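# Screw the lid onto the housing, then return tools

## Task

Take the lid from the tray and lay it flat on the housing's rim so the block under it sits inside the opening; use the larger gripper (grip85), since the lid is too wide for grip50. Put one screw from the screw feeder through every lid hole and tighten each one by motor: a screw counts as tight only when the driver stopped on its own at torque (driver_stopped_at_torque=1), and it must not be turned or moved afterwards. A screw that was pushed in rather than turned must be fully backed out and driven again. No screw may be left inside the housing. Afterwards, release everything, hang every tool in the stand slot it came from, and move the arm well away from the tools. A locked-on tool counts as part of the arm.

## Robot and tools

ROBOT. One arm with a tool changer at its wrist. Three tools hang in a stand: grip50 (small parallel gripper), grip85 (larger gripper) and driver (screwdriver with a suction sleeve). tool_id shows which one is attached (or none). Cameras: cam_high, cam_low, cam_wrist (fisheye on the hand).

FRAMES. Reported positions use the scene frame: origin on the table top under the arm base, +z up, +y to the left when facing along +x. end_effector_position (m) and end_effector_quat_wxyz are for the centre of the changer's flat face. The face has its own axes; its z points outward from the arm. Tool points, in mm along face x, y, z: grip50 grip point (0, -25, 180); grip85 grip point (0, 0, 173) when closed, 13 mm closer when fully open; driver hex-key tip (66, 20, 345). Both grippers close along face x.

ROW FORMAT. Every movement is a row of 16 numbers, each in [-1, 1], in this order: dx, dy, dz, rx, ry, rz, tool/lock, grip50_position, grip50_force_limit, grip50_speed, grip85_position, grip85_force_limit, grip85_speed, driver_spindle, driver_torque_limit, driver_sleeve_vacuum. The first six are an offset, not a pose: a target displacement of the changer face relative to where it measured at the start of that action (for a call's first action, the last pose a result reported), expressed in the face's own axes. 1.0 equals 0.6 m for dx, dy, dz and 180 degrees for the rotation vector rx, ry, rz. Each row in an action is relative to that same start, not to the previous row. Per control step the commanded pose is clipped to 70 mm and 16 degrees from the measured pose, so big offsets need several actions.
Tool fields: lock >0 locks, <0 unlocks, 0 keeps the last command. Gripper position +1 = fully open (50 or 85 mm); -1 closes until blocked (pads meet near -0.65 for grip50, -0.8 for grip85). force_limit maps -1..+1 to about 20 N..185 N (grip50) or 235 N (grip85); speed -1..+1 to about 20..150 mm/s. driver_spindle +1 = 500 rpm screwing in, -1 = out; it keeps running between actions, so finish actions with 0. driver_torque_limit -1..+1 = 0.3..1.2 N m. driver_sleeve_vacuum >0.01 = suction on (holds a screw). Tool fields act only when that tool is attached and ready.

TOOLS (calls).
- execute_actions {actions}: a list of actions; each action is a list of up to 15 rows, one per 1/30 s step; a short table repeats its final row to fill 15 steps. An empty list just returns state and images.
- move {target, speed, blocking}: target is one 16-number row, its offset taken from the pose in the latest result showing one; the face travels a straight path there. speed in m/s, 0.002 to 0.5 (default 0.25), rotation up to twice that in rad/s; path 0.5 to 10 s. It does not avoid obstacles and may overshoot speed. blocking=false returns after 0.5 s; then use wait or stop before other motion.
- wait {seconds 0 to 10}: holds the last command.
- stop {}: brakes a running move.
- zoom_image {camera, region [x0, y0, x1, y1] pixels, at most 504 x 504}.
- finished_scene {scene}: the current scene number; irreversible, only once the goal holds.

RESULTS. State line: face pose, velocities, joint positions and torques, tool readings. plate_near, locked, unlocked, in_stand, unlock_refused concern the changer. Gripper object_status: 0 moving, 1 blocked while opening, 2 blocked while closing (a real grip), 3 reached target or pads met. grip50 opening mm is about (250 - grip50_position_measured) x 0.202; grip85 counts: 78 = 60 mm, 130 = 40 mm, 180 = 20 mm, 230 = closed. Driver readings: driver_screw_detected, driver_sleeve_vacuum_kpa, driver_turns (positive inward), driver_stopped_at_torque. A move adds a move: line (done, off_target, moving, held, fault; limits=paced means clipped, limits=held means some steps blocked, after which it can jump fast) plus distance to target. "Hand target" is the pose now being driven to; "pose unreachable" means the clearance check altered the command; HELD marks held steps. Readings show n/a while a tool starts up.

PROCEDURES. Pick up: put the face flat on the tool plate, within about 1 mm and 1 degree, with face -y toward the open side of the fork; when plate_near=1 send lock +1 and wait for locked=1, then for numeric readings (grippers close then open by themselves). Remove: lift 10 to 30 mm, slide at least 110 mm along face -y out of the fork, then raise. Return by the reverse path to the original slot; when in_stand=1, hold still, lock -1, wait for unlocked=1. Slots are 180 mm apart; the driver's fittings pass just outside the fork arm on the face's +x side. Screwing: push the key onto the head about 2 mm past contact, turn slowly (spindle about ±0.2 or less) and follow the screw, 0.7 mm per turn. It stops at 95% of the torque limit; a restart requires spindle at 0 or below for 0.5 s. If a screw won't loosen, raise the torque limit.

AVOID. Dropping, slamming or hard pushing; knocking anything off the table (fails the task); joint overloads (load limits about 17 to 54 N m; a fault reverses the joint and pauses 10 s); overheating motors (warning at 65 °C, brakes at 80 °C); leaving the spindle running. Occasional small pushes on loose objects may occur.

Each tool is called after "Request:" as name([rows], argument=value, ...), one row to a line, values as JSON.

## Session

Request:
execute_actions(actions=[])

Scene clock: 0.00 s.
end_effector_position=(+0.4586, -0.0205, +0.3200) locked=0 unlocked=1 plate_near=0 in_stand=0 unlock_refused=0 tool_id=none grip50_position_measured=n/a grip50_object_status=n/a grip85_position_measured=n/a grip85_object_status=n/a driver_sleeve_vacuum_kpa=n/a driver_screw_detected=n/a driver_stopped_at_torque=n/a driver_turns=n/a end_effector_quat_wxyz=(-0.002, +0.721, +0.693, +0.003) end_effector_velocity=(-0.001, -0.001, -0.000) end_effector_angular_velocity=(-0.000, +0.002, -0.000)
Joint positions: [-0.001 -0.271 -0.835  0.002 -0.563 -0.003]
Joint velocities: [-0.001  0.     0.001 -0.001 -0.001 -0.   ]
Joint torques (N m, as the arm reports them, + toward a larger angle): no reading
Motor temperatures (°C, as the motors report them): [30 30 38 32 40 39]
Hand target: +0.459, -0.021, +0.320; -0.002, +0.721, +0.693, +0.003
camera_calibration (this result's frames):
cam_wrist: T_world_to_cam=[[-0.00292315, 0.999983, -0.00512154, 0.0196186], [0.970887, 0.00406476, 0.239505, -0.462157], [0.239522, -0.00427232, -0.970882, 0.247117], [0, 0, 0, 1]] pos_world=[0.389569, -0.016684, 0.350711]

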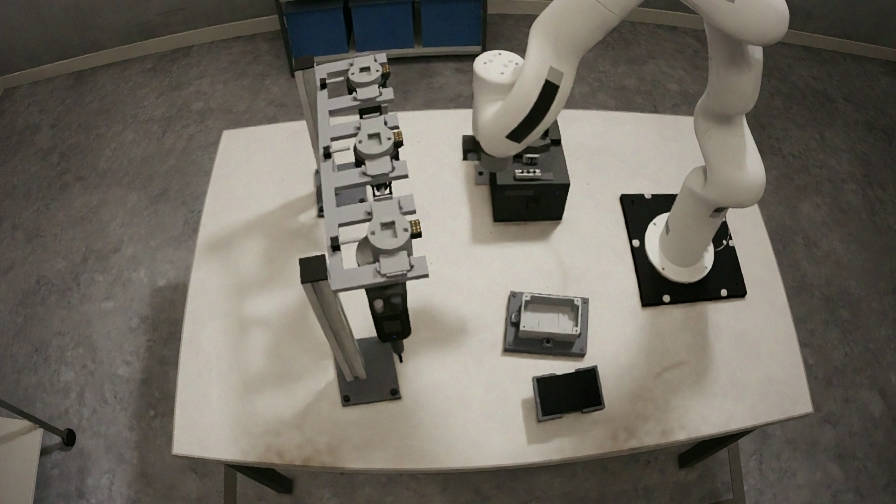

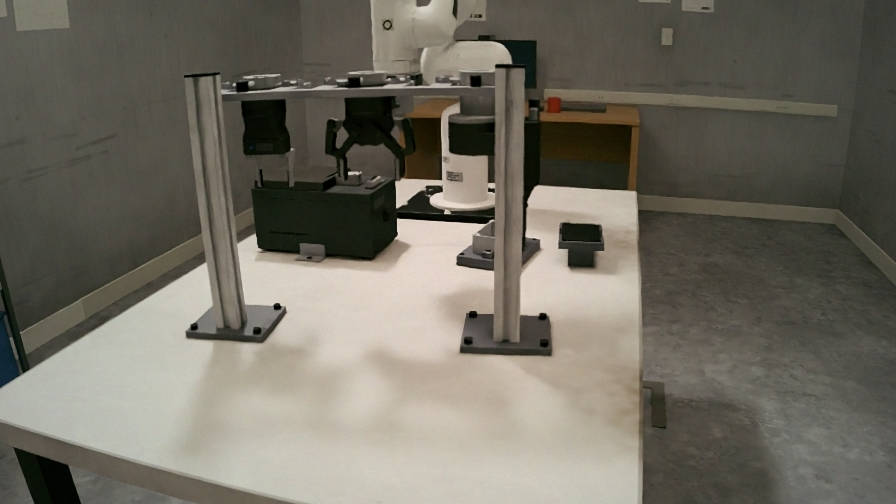

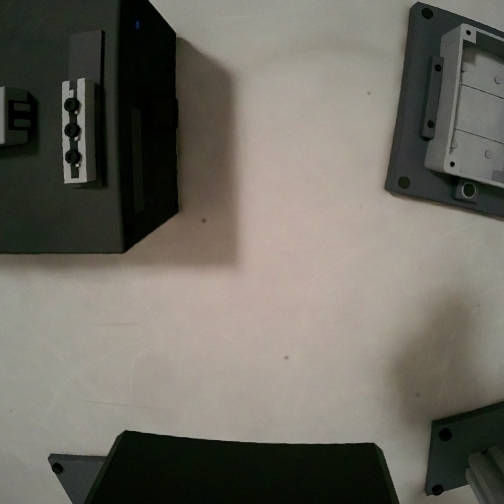

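Request:
zoom_image(camera="cam_high", region=[290,40,470,300])

Region (290, 40, 470, 300) of cam_high's 896x504 image, scaled by 1.938, with more detail than that image has; it fills the left 349 columns of this view, and the rest is white.

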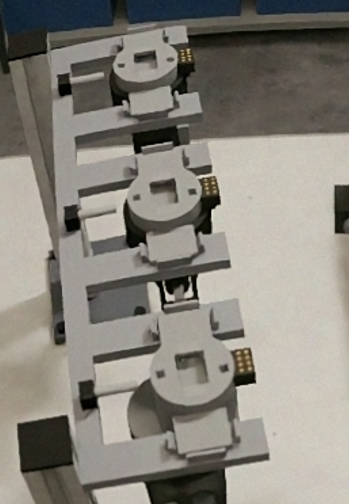

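Request:
move(target=[0.0193,0.066,-0.237,0,0,-0.0567,0,0,0,0,0,0,0,0,0,0], speed=0.3)

Scene clock: 60.90 s.
end_effector_position=(+0.4982, -0.0114, +0.4618) locked=0 unlocked=1 plate_near=0 in_stand=0 unlock_refused=0 tool_id=none grip50_position_measured=n/a grip50_object_status=n/a grip85_position_measured=n/a grip85_object_status=n/a driver_sleeve_vacuum_kpa=n/a driver_screw_detected=n/a driver_stopped_at_torque=n/a driver_turns=n/a end_effector_quat_wxyz=(-0.002, +0.657, +0.754, +0.003) end_effector_velocity=(+0.001, -0.000, +0.003) end_effector_angular_velocity=(+0.001, -0.002, +0.001)
Joint positions: [ 0.022 -0.183 -1.087  0.002 -0.903 -0.157]
Joint velocities: [-0.    -0.    -0.006  0.001 -0.004 -0.002]
Joint torques (N m, as the arm reports them, + toward a larger angle): [ -2.    28.9  -17.37   0.23   0.07  -0.29]
Motor temperatures (°C, as the motors report them): [30 30 38 32 39 39]
Hand target: +0.498, -0.011, +0.462; -0.002, +0.656, +0.754, +0.003
Off the commanded pose: 0.001 m, 0 deg.
move: done
camera_calibration (this result's frames):
cam_wrist: T_world_to_cam=[[-0.180254, 0.983607, -0.00505522, 0.0994569], [0.954666, 0.176183, 0.239943, -0.524832], [0.2369, 0.0384245, -0.970774, 0.377055], [0, 0, 0, 1]] pos_world=[0.429642, -0.0198481, 0.492468]

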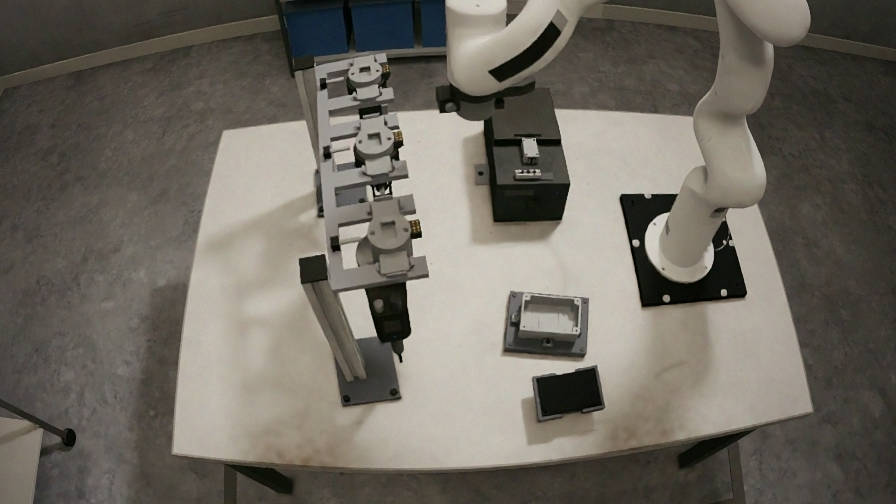

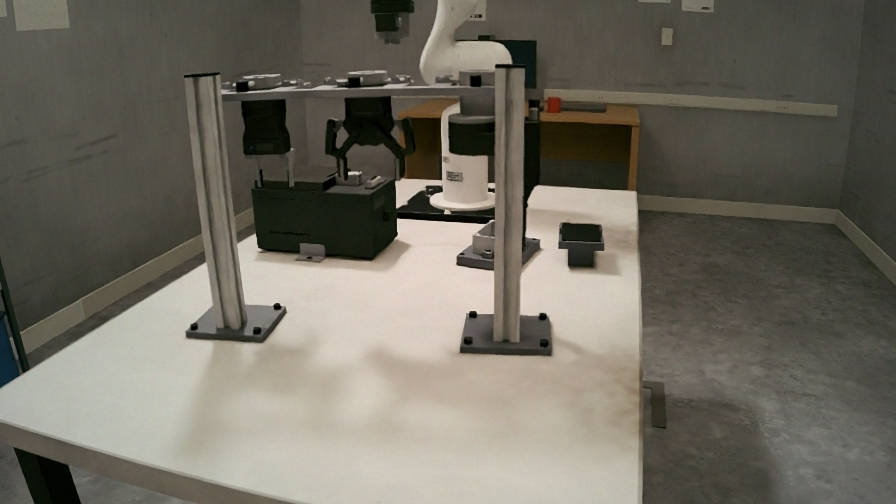

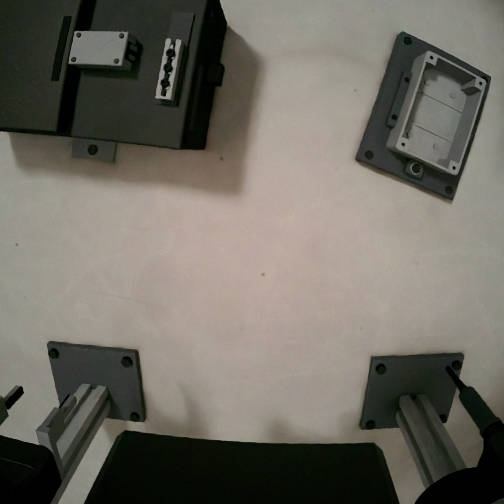

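Request:
move(target=[-0.0207,0.2644,0,0,0,0,0,0,0,0,0,0,0,0,0,0], speed=0.25)

Scene clock: 69.50 s.
end_effector_position=(+0.6569, -0.0021, +0.4621) locked=0 unlocked=1 plate_near=0 in_stand=0 unlock_refused=0 tool_id=none grip50_position_measured=n/a grip50_object_status=n/a grip85_position_measured=n/a grip85_object_status=n/a driver_sleeve_vacuum_kpa=n/a driver_screw_detected=n/a driver_stopped_at_torque=n/a driver_turns=n/a end_effector_quat_wxyz=(-0.002, +0.656, +0.754, +0.003) end_effector_velocity=(+0.001, +0.000, -0.000) end_effector_angular_velocity=(+0.000, +0.000, -0.000)
Joint positions: [ 0.04  -0.581 -1.617  0.002 -1.035 -0.139]
Joint velocities: [ 0.    -0.004 -0.006  0.    -0.002  0.   ]
Joint torques (N m, as the arm reports them, + toward a larger angle): [ -1.18  49.12 -17.91   0.79   0.06  -0.25]
Motor temperatures (°C, as the motors report them): [30 30 38 32 39 39]
Hand target: +0.657, -0.002, +0.462; -0.002, +0.656, +0.754, +0.003
Off the commanded pose: 0.000 m, 0 deg.
move: done
camera_calibration (this result's frames):
cam_wrist: T_world_to_cam=[[-0.180425, 0.983576, -0.00492895, 0.118924], [0.954611, 0.176315, 0.240065, -0.678016], [0.236991, 0.0386085, -0.970744, 0.33931], [0, 0, 0, 1]] pos_world=[0.588285, -0.0105268, 0.492737]

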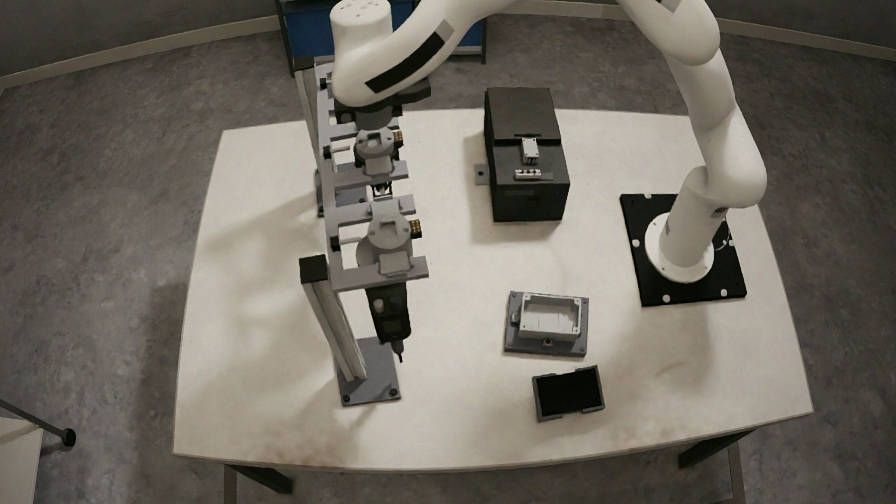

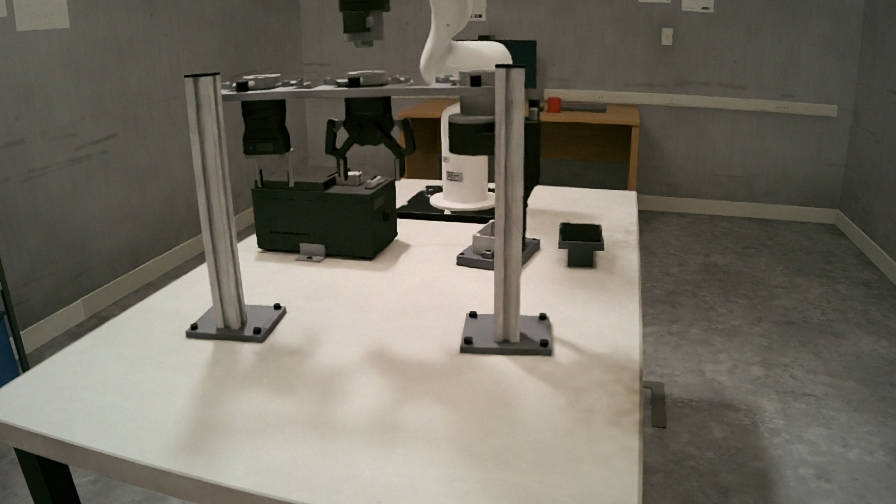

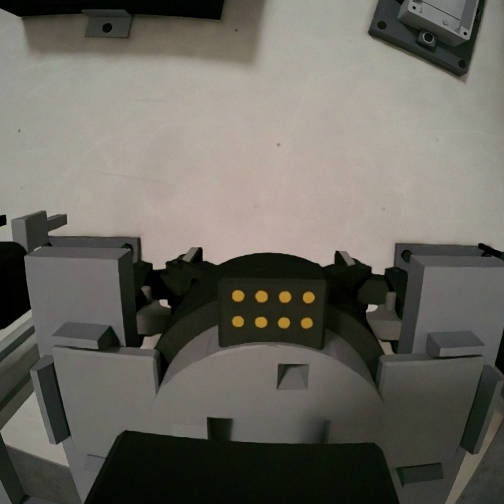

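Request:
zoom_image(camera="cam_wrist", region=[190,260,350,400])

Region (190, 260, 350, 400) of cam_wrist's 504x504 image, scaled by 3.150, with more detail than that image has; it fills the top 441 rows of this view, and the rest is white.

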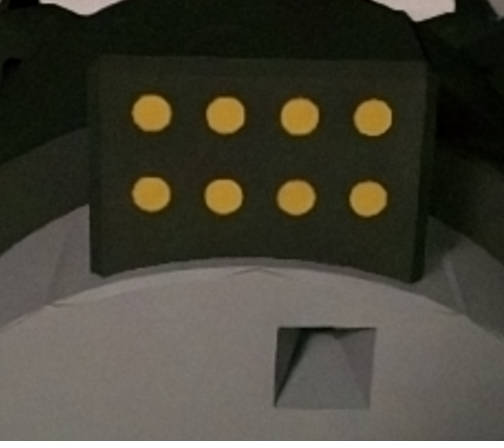

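Request:
move(target=[0.0045,0.0057,0,0,0,0,0,0,0,0,0,0,0,0,0,0], speed=0.05)

Request:
zoom_image(camera="cam_wrist", region=[190,260,350,400])

Scene clock: 95.03 s.
end_effector_position=(+0.6599, +0.0010, +0.4621) locked=0 unlocked=1 plate_near=0 in_stand=0 unlock_refused=0 tool_id=none grip50_position_measured=n/a grip50_object_status=n/a grip85_position_measured=n/a grip85_object_status=n/a driver_sleeve_vacuum_kpa=n/a driver_screw_detected=n/a driver_stopped_at_torque=n/a driver_turns=n/a end_effector_quat_wxyz=(-0.002, +0.656, +0.754, +0.003) end_effector_velocity=(-0.000, +0.000, +0.000) end_effector_angular_velocity=(-0.000, +0.002, -0.000)
Joint positions: [ 0.045 -0.589 -1.629  0.002 -1.039 -0.134]
Joint velocities: [ 0.    -0.001 -0.002 -0.001 -0.003  0.001]
Joint torques (N m, as the arm reports them, + toward a larger angle): [ -1.42  47.36 -17.93   0.21   0.    -0.26]
Motor temperatures (°C, as the motors report them): [30 31 39 32 39 39]
Hand target: +0.660, +0.001, +0.462; -0.002, +0.656, +0.754, +0.003
Off the commanded pose: 0.000 m, 0 deg.
move: done
camera_calibration (this result's frames):
cam_wrist: T_world_to_cam=[[-0.180438, 0.983574, -0.00491569, 0.1164], [0.954611, 0.176325, 0.240056, -0.681422], [0.23698, 0.0386227, -0.970746, 0.338502], [0, 0, 0, 1]] pos_world=[0.591277, -0.00741044, 0.492751]

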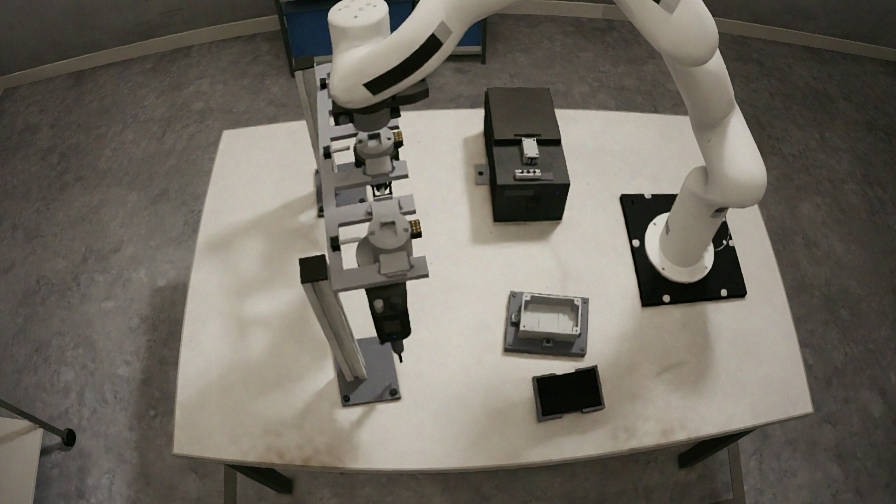

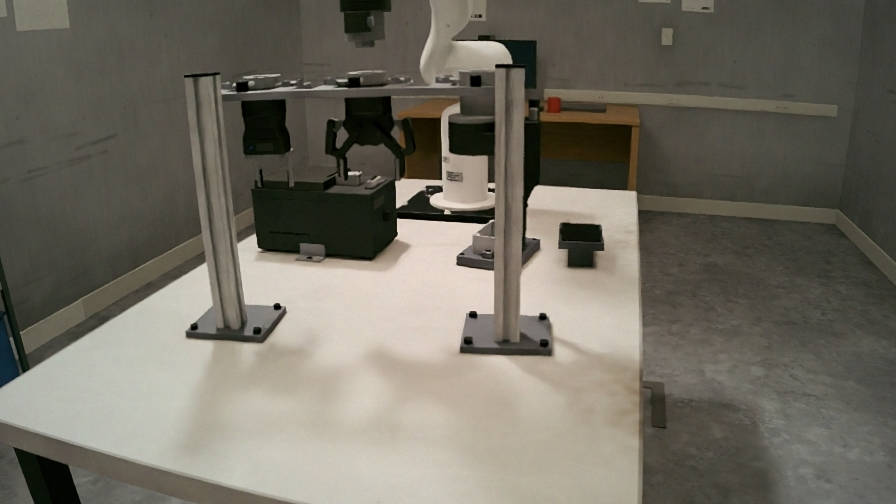

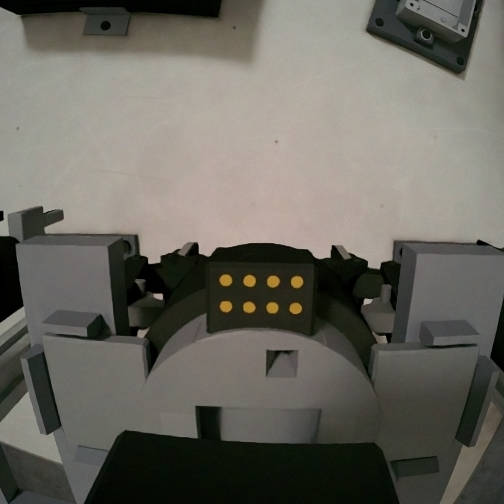

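Region (190, 260, 350, 400) of cam_wrist's 504x504 image, scaled by 3.150, with more detail than that image has; it fills the top 441 rows of this view, and the rest is white.

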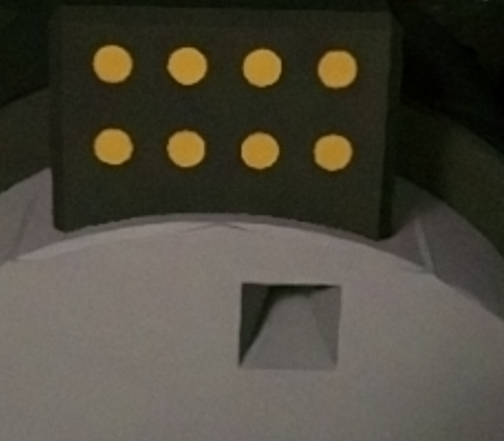

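Request:
move(target=[0,0,0.085,0,0,0,0,0,0,0,0,0,0,0,0,0], speed=0.03)

Scene clock: 104.23 s.
end_effector_position=(+0.6599, +0.0014, +0.4117) locked=0 unlocked=1 plate_near=1 in_stand=1 unlock_refused=0 tool_id=none grip50_position_measured=n/a grip50_object_status=n/a grip85_position_measured=n/a grip85_object_status=n/a driver_sleeve_vacuum_kpa=n/a driver_screw_detected=n/a driver_stopped_at_torque=n/a driver_turns=n/a end_effector_quat_wxyz=(-0.002, +0.656, +0.754, +0.003) end_effector_velocity=(+0.000, +0.000, -0.001) end_effector_angular_velocity=(+0.000, +0.000, -0.000)
Joint positions: [ 0.045 -0.622 -1.564  0.002 -0.941 -0.134]
Joint velocities: [ 0.    -0.001  0.     0.     0.001  0.   ]
Joint torques (N m, as the arm reports them, + toward a larger angle): [ -3.02  41.87 -16.04   0.38   0.83  -0.09]
Motor temperatures (°C, as the motors report them): [30 31 39 32 39 39]
Hand target: +0.660, +0.001, +0.411; -0.002, +0.657, +0.754, +0.003
Off the commanded pose: 0.001 m, 0 deg.
move: done
camera_calibration (this result's frames):
cam_wrist: T_world_to_cam=[[-0.18045, 0.983571, -0.00508468, 0.115932], [0.954545, 0.176367, 0.240289, -0.669469], [0.237239, 0.0385067, -0.970688, 0.289445], [0, 0, 0, 1]] pos_world=[0.59129, -0.00710078, 0.442417]

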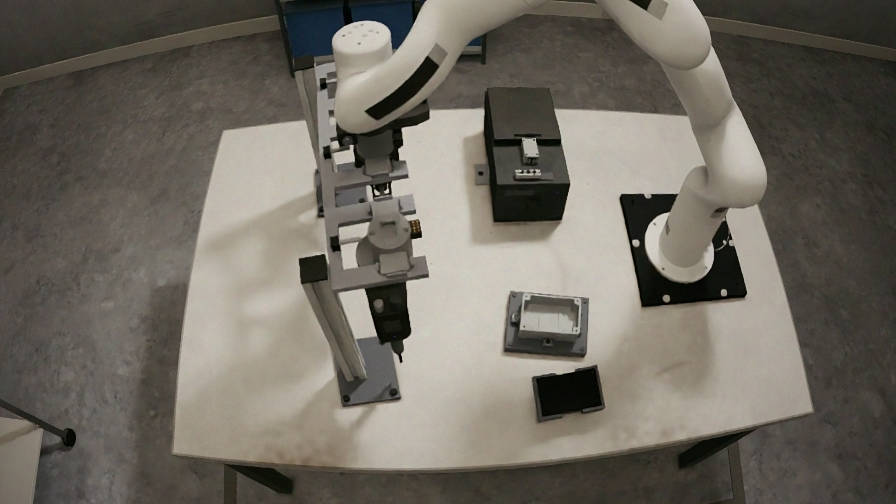

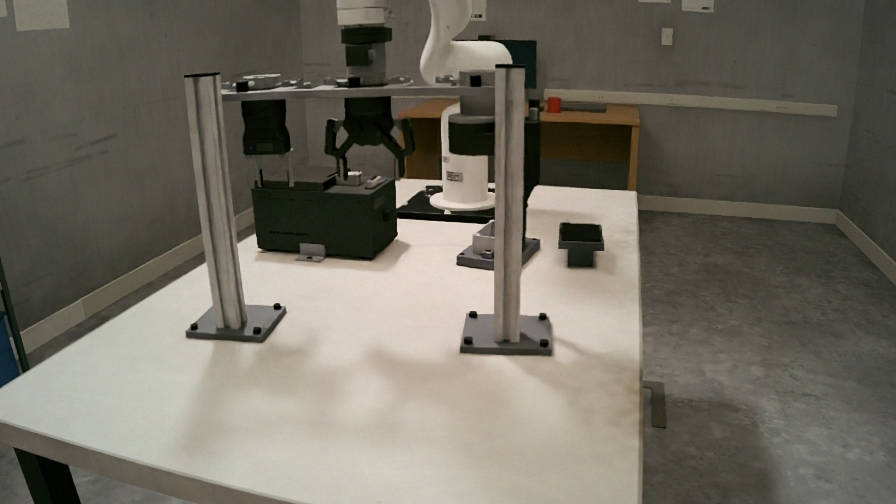

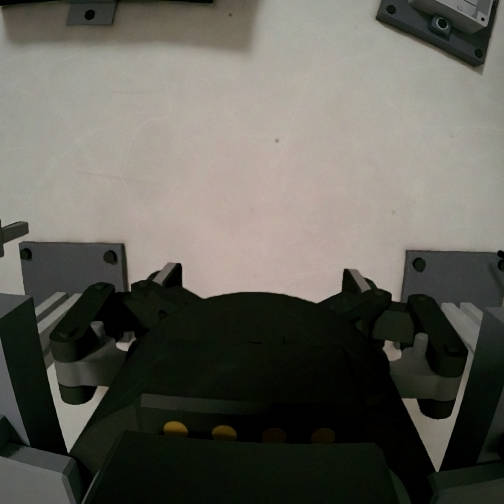

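plate_near=1. Lock, then lift and exit.

Request:
execute_actions([
  [[0,0,0,0,0,0,1,0,0,0,1,0,1,0,0,0]],
  [[0,0,0,0,0,0,1,0,0,0,1,0,1,0,0,0]],
  [[0,0,0,0,0,0,1,0,0,0,1,0,1,0,0,0]],
])

Scene clock: 110.20 s.
end_effector_position=(+0.6600, +0.0013, +0.4118) locked=1 unlocked=0 plate_near=1 in_stand=1 unlock_refused=0 tool_id=grip85 grip50_position_measured=n/a grip50_object_status=n/a grip85_position_measured=n/a grip85_object_status=n/a driver_sleeve_vacuum_kpa=n/a driver_screw_detected=n/a driver_stopped_at_torque=n/a driver_turns=n/a end_effector_quat_wxyz=(-0.002, +0.656, +0.755, +0.003) end_effector_velocity=(+0.000, +0.000, +0.000) end_effector_angular_velocity=(-0.000, +0.000, +0.000)
Joint positions: [ 0.045 -0.622 -1.564  0.002 -0.941 -0.135]
Joint velocities: [ 0.001 -0.    -0.001 -0.    -0.001  0.   ]
Joint torques (N m, as the arm reports them, + toward a larger angle): [ -1.68  33.08 -15.29   2.52   2.56   1.03]
Motor temperatures (°C, as the motors report them): [30 31 39 32 40 39]
Hand target: +0.660, +0.001, +0.412; -0.002, +0.656, +0.755, +0.003
Off the commanded pose: 0.000 m, 0 deg.
Step readings (end_effector_position; steps 1 to 15: 1st action; 16 to 30: 2nd action; 31 to 45: 3rd action):
0: (+0.6599, +0.0013, +0.4112)
1: (+0.6599, +0.0013, +0.4112)
2: (+0.6599, +0.0013, +0.4113)
4: (+0.6599, +0.0013, +0.4113)
8: (+0.6599, +0.0013, +0.4114)
15: (+0.6599, +0.0013, +0.4114)
16: (+0.6599, +0.0013, +0.4114)
17: (+0.6599, +0.0013, +0.4114)
19: (+0.6599, +0.0013, +0.4114)
23: (+0.6599, +0.0013, +0.4115)
30: (+0.6600, +0.0013, +0.4118)
31: (+0.6600, +0.0013, +0.4118)
32: (+0.6600, +0.0013, +0.4118)
34: (+0.6600, +0.0013, +0.4118)
38: (+0.6600, +0.0013, +0.4118)
45: end_effector_position above
camera_calibration (this result's frames):
cam_wrist: T_world_to_cam=[[-0.181597, 0.983359, -0.00521287, 0.116844], [0.954233, 0.177494, 0.240697, -0.669505], [0.237617, 0.0387356, -0.970586, 0.28917], [0, 0, 0, 1]] pos_world=[0.59137, -0.00726744, 0.442421]

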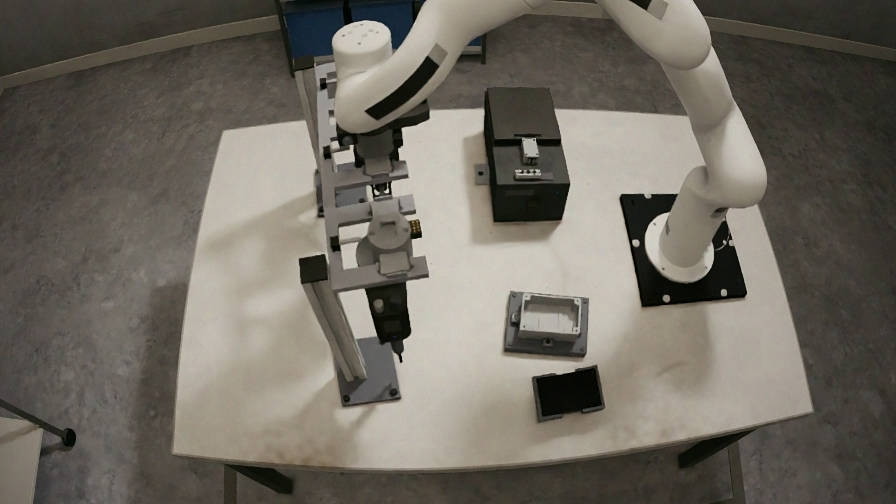

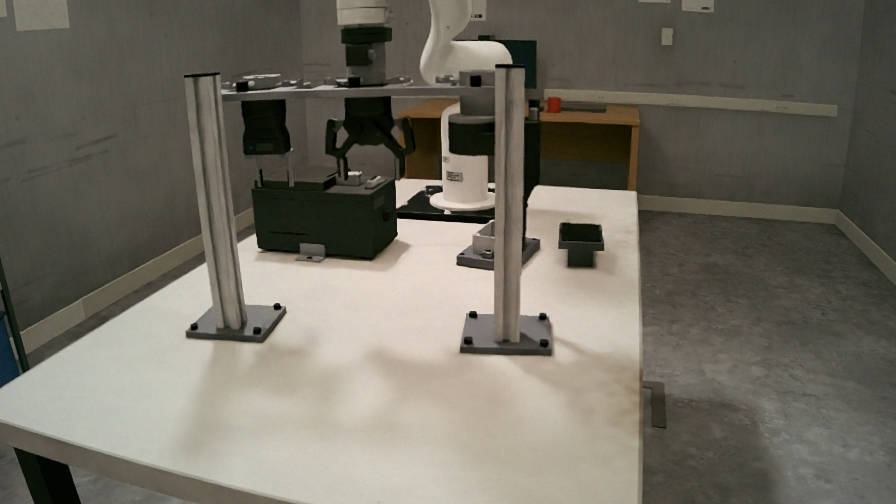

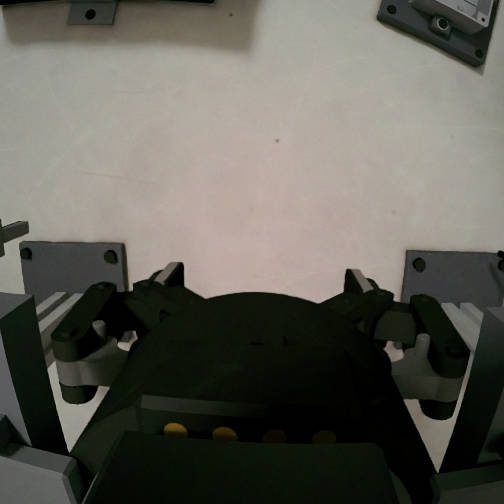

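Request:
move(target=[0,0,-0.0333,0,0,0,1,0,0,0,1,0,1,0,0,0], speed=0.04)

Request:
move(target=[0,-0.21,0,0,0,0,1,0,0,0,1,0,1,0,0,0], speed=0.08)

Scene clock: 116.83 s.
end_effector_position=(+0.6599, +0.0012, +0.4315) locked=1 unlocked=0 plate_near=1 in_stand=0 unlock_refused=0 tool_id=grip85 grip50_position_measured=n/a grip50_object_status=n/a grip85_position_measured=3 grip85_object_status=3 driver_sleeve_vacuum_kpa=n/a driver_screw_detected=n/a driver_stopped_at_torque=n/a driver_turns=n/a end_effector_quat_wxyz=(-0.002, +0.656, +0.755, +0.003) end_effector_velocity=(+0.000, -0.000, +0.001) end_effector_angular_velocity=(-0.000, +0.001, +0.000)
Joint positions: [ 0.045 -0.608 -1.588  0.002 -0.979 -0.135]
Joint velocities: [-0.    -0.    -0.002 -0.    -0.002 -0.   ]
Joint torques (N m, as the arm reports them, + toward a larger angle): [ -2.17  59.99 -22.48   0.33  -0.02  -0.32]
Motor temperatures (°C, as the motors report them): [30 31 39 32 40 39]
Hand target: +0.660, +0.001, +0.432; -0.002, +0.656, +0.755, +0.003
Off the commanded pose: 0.000 m, 0 deg.
move: done
camera_calibration (this result's frames):
cam_wrist: T_world_to_cam=[[-0.181625, 0.983355, -0.0051187, 0.117022], [0.954296, 0.177509, 0.240435, -0.674114], [0.237341, 0.0387842, -0.970652, 0.308559], [0, 0, 0, 1]] pos_world=[0.591324, -0.00737987, 0.462183]

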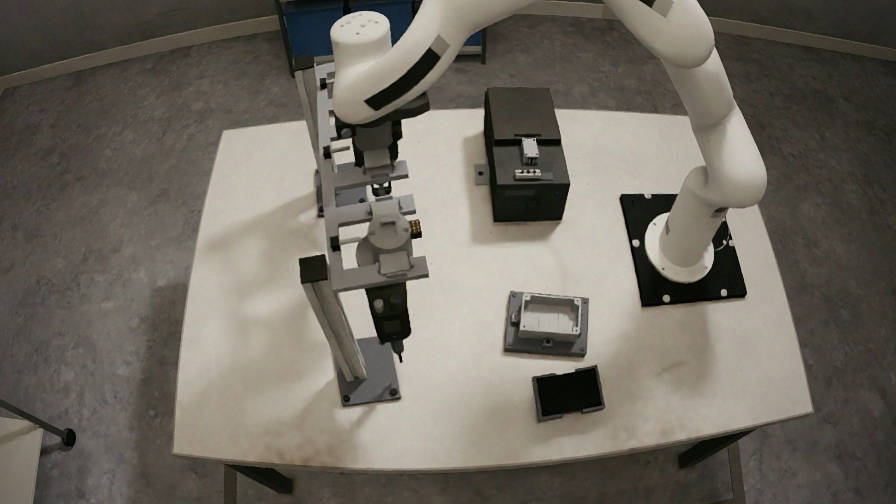

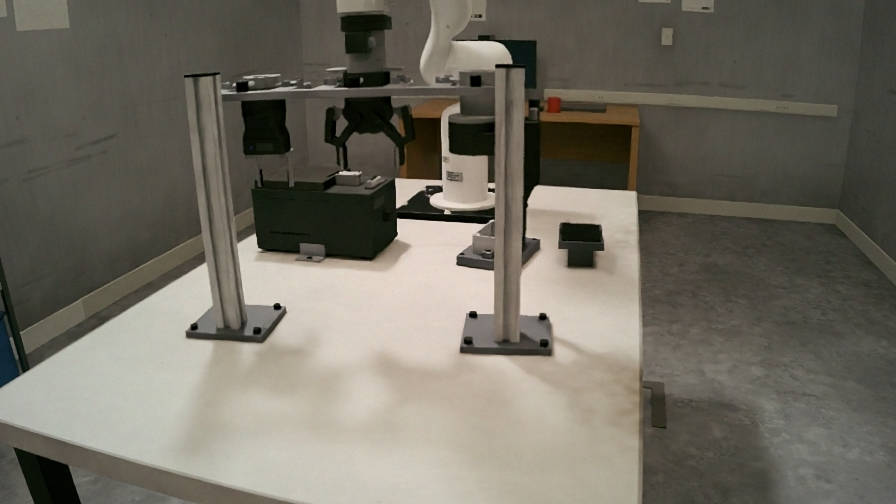

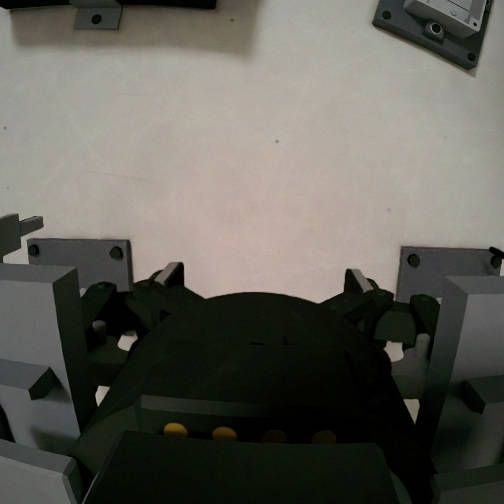

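Scene clock: 118.80 s.
end_effector_position=(+0.5353, -0.0162, +0.4313) locked=1 unlocked=0 plate_near=1 in_stand=0 unlock_refused=0 tool_id=grip85 grip50_position_measured=n/a grip50_object_status=n/a grip85_position_measured=3 grip85_object_status=3 driver_sleeve_vacuum_kpa=n/a driver_screw_detected=n/a driver_stopped_at_torque=n/a driver_turns=n/a end_effector_quat_wxyz=(-0.002, +0.656, +0.755, +0.003) end_effector_velocity=(-0.001, -0.001, -0.000) end_effector_angular_velocity=(+0.000, +0.002, -0.001)
Joint positions: [ 0.014 -0.3   -1.158  0.002 -0.856 -0.167]
Joint velocities: [-0.002  0.002  0.003  0.    -0.001 -0.001]
Joint torques (N m, as the arm reports them, + toward a larger angle): [ -0.64  42.15 -21.13   0.22  -0.09  -0.31]
Motor temperatures (°C, as the motors report them): [30 31 39 32 40 39]
Hand target: +0.535, -0.016, +0.431; -0.002, +0.656, +0.755, +0.003
Off the commanded pose: 0.000 m, 0 deg.
move: done
camera_calibration (this result's frames):
cam_wrist: T_world_to_cam=[[-0.18147, 0.983382, -0.00532504, 0.111451], [0.954273, 0.177401, 0.240609, -0.552104], [0.237555, 0.0385817, -0.970608, 0.33846], [0, 0, 0, 1]] pos_world=[0.46668, -0.0247132, 0.461946]

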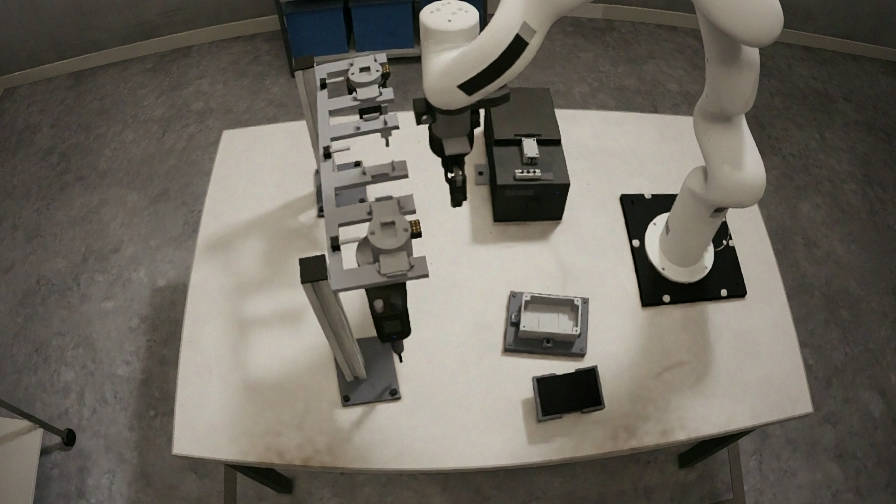

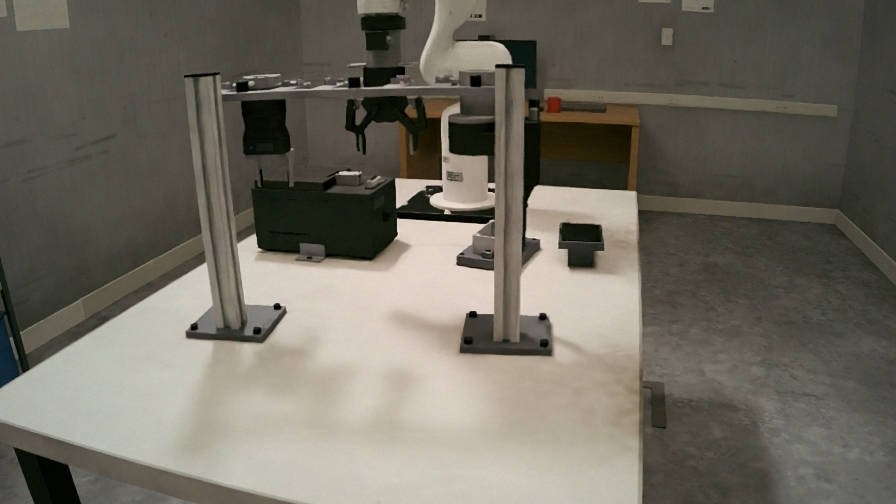

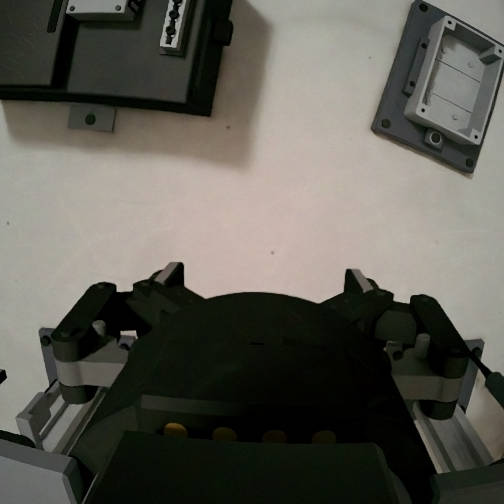

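Request:
move(target=[0.638,-0.389,0.017,0,0,-0.0217,1,0,0,0,1,0,1,0,0,0], speed=0.3)

Scene clock: 150.47 s.
end_effector_position=(+0.2514, +0.3307, +0.4229) locked=1 unlocked=0 plate_near=1 in_stand=0 unlock_refused=0 tool_id=grip85 grip50_position_measured=n/a grip50_object_status=n/a grip85_position_measured=3 grip85_object_status=3 driver_sleeve_vacuum_kpa=n/a driver_screw_detected=n/a driver_stopped_at_torque=n/a driver_turns=n/a end_effector_quat_wxyz=(-0.002, +0.630, +0.776, +0.003) end_effector_velocity=(-0.001, +0.001, +0.000) end_effector_angular_velocity=(-0.000, -0.000, -0.000)
Joint positions: [ 0.963 -0.023 -0.814  0.002 -0.79   0.715]
Joint velocities: [ 0.004 -0.002 -0.003 -0.001 -0.001  0.004]
Joint torques (N m, as the arm reports them, + toward a larger angle): [ -2.98  25.86 -21.18   0.24   0.01  -0.22]
Motor temperatures (°C, as the motors report them): [30 31 39 32 40 39]
Hand target: +0.251, +0.331, +0.423; -0.002, +0.630, +0.777, +0.003
Off the commanded pose: 0.001 m, 0 deg.
move: done
camera_calibration (this result's frames):
cam_wrist: T_world_to_cam=[[-0.247632, 0.968843, -0.00465408, -0.260046], [0.94035, 0.241501, 0.239621, -0.357978], [0.233279, 0.0549615, -0.970855, 0.380144], [0, 0, 0, 1]] pos_world=[0.18355, 0.317502, 0.453634]

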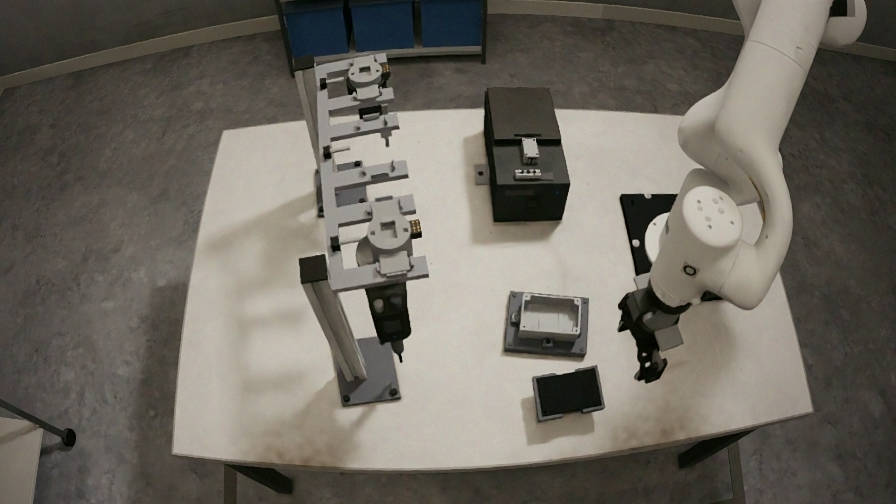

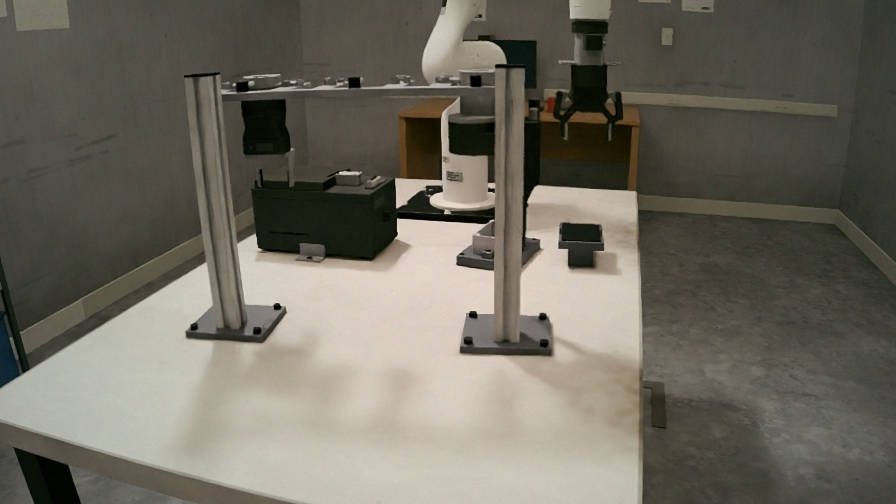

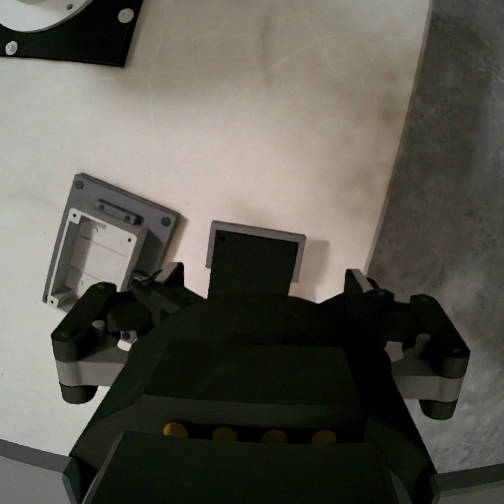

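Request:
move(target=[0,0.2,0,0,0,0.045,1,0,0,0,1,0,1,0,0,0], speed=0.25)

Scene clock: 169.90 s.
end_effector_position=(+0.3686, +0.3551, +0.4232) locked=1 unlocked=0 plate_near=1 in_stand=0 unlock_refused=0 tool_id=grip85 grip50_position_measured=n/a grip50_object_status=n/a grip85_position_measured=3 grip85_object_status=3 driver_sleeve_vacuum_kpa=n/a driver_screw_detected=n/a driver_stopped_at_torque=n/a driver_turns=n/a end_effector_quat_wxyz=(-0.002, +0.683, +0.730, +0.003) end_effector_velocity=(+0.002, +0.001, +0.000) end_effector_angular_velocity=(+0.002, -0.002, -0.003)
Joint positions: [ 0.809 -0.258 -1.08   0.002 -0.822  0.702]
Joint velocities: [-0.002 -0.002 -0.004  0.     0.001  0.001]
Joint torques (N m, as the arm reports them, + toward a larger angle): [ -3.2   39.57 -20.82  -0.17   0.02  -0.36]
Motor temperatures (°C, as the motors report them): [30 31 39 32 40 39]
Hand target: +0.369, +0.355, +0.423; -0.002, +0.683, +0.730, +0.003
Off the commanded pose: 0.000 m, 0 deg.
move: done
camera_calibration (this result's frames):
cam_wrist: T_world_to_cam=[[-0.10898, 0.994033, -0.00457511, -0.314825], [0.965211, 0.106919, 0.238613, -0.435116], [0.237678, 0.0215881, -0.971104, 0.362071], [0, 0, 0, 1]] pos_world=[0.299612, 0.351652, 0.453993]

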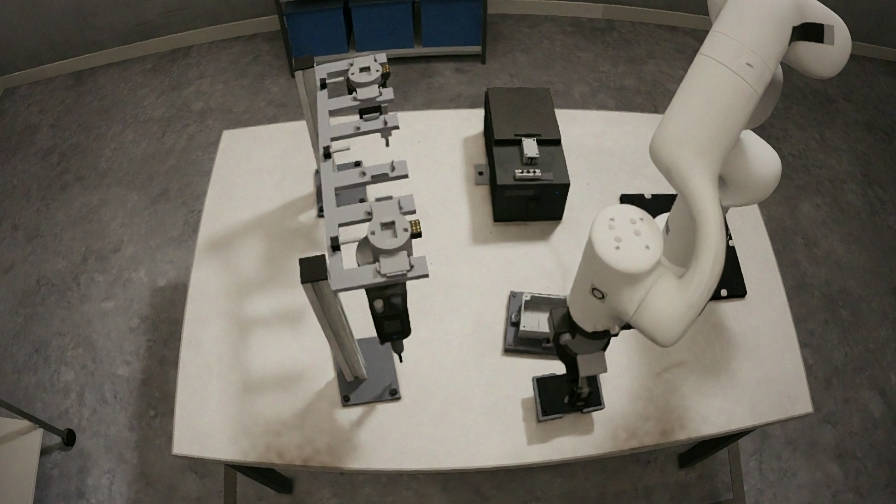

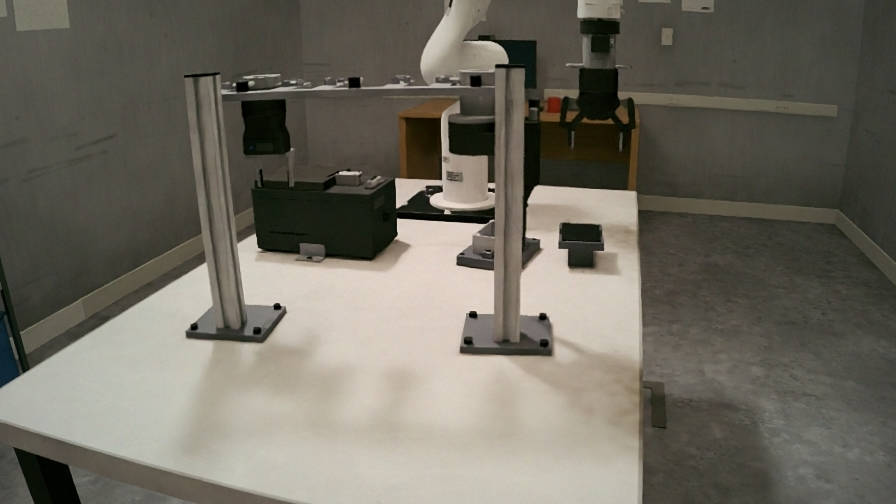

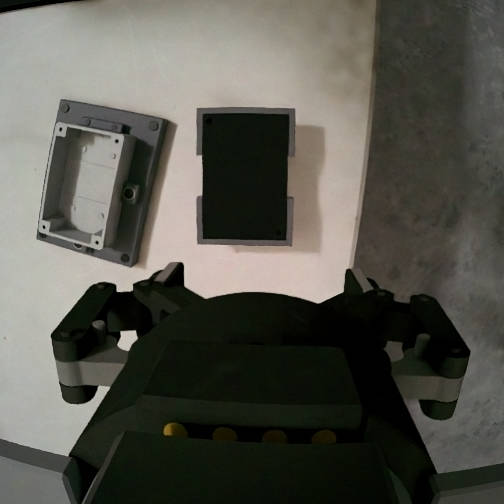

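Request:
zoom_image(camera="cam_wrist", region=[170,90,330,260])

Region (170, 90, 330, 260) of cam_wrist's 504x504 image, scaled by 2.965, with more detail than that image has; it fills the left 474 columns of this view, and the rest is white.

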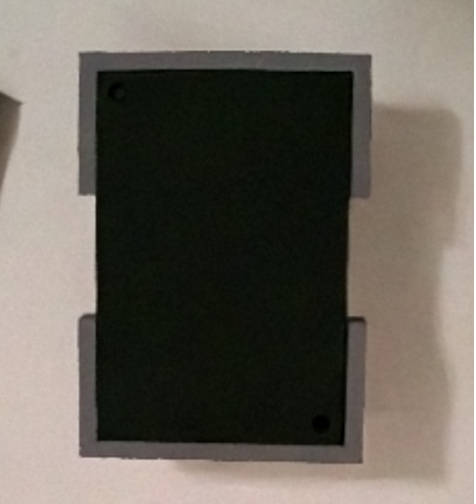

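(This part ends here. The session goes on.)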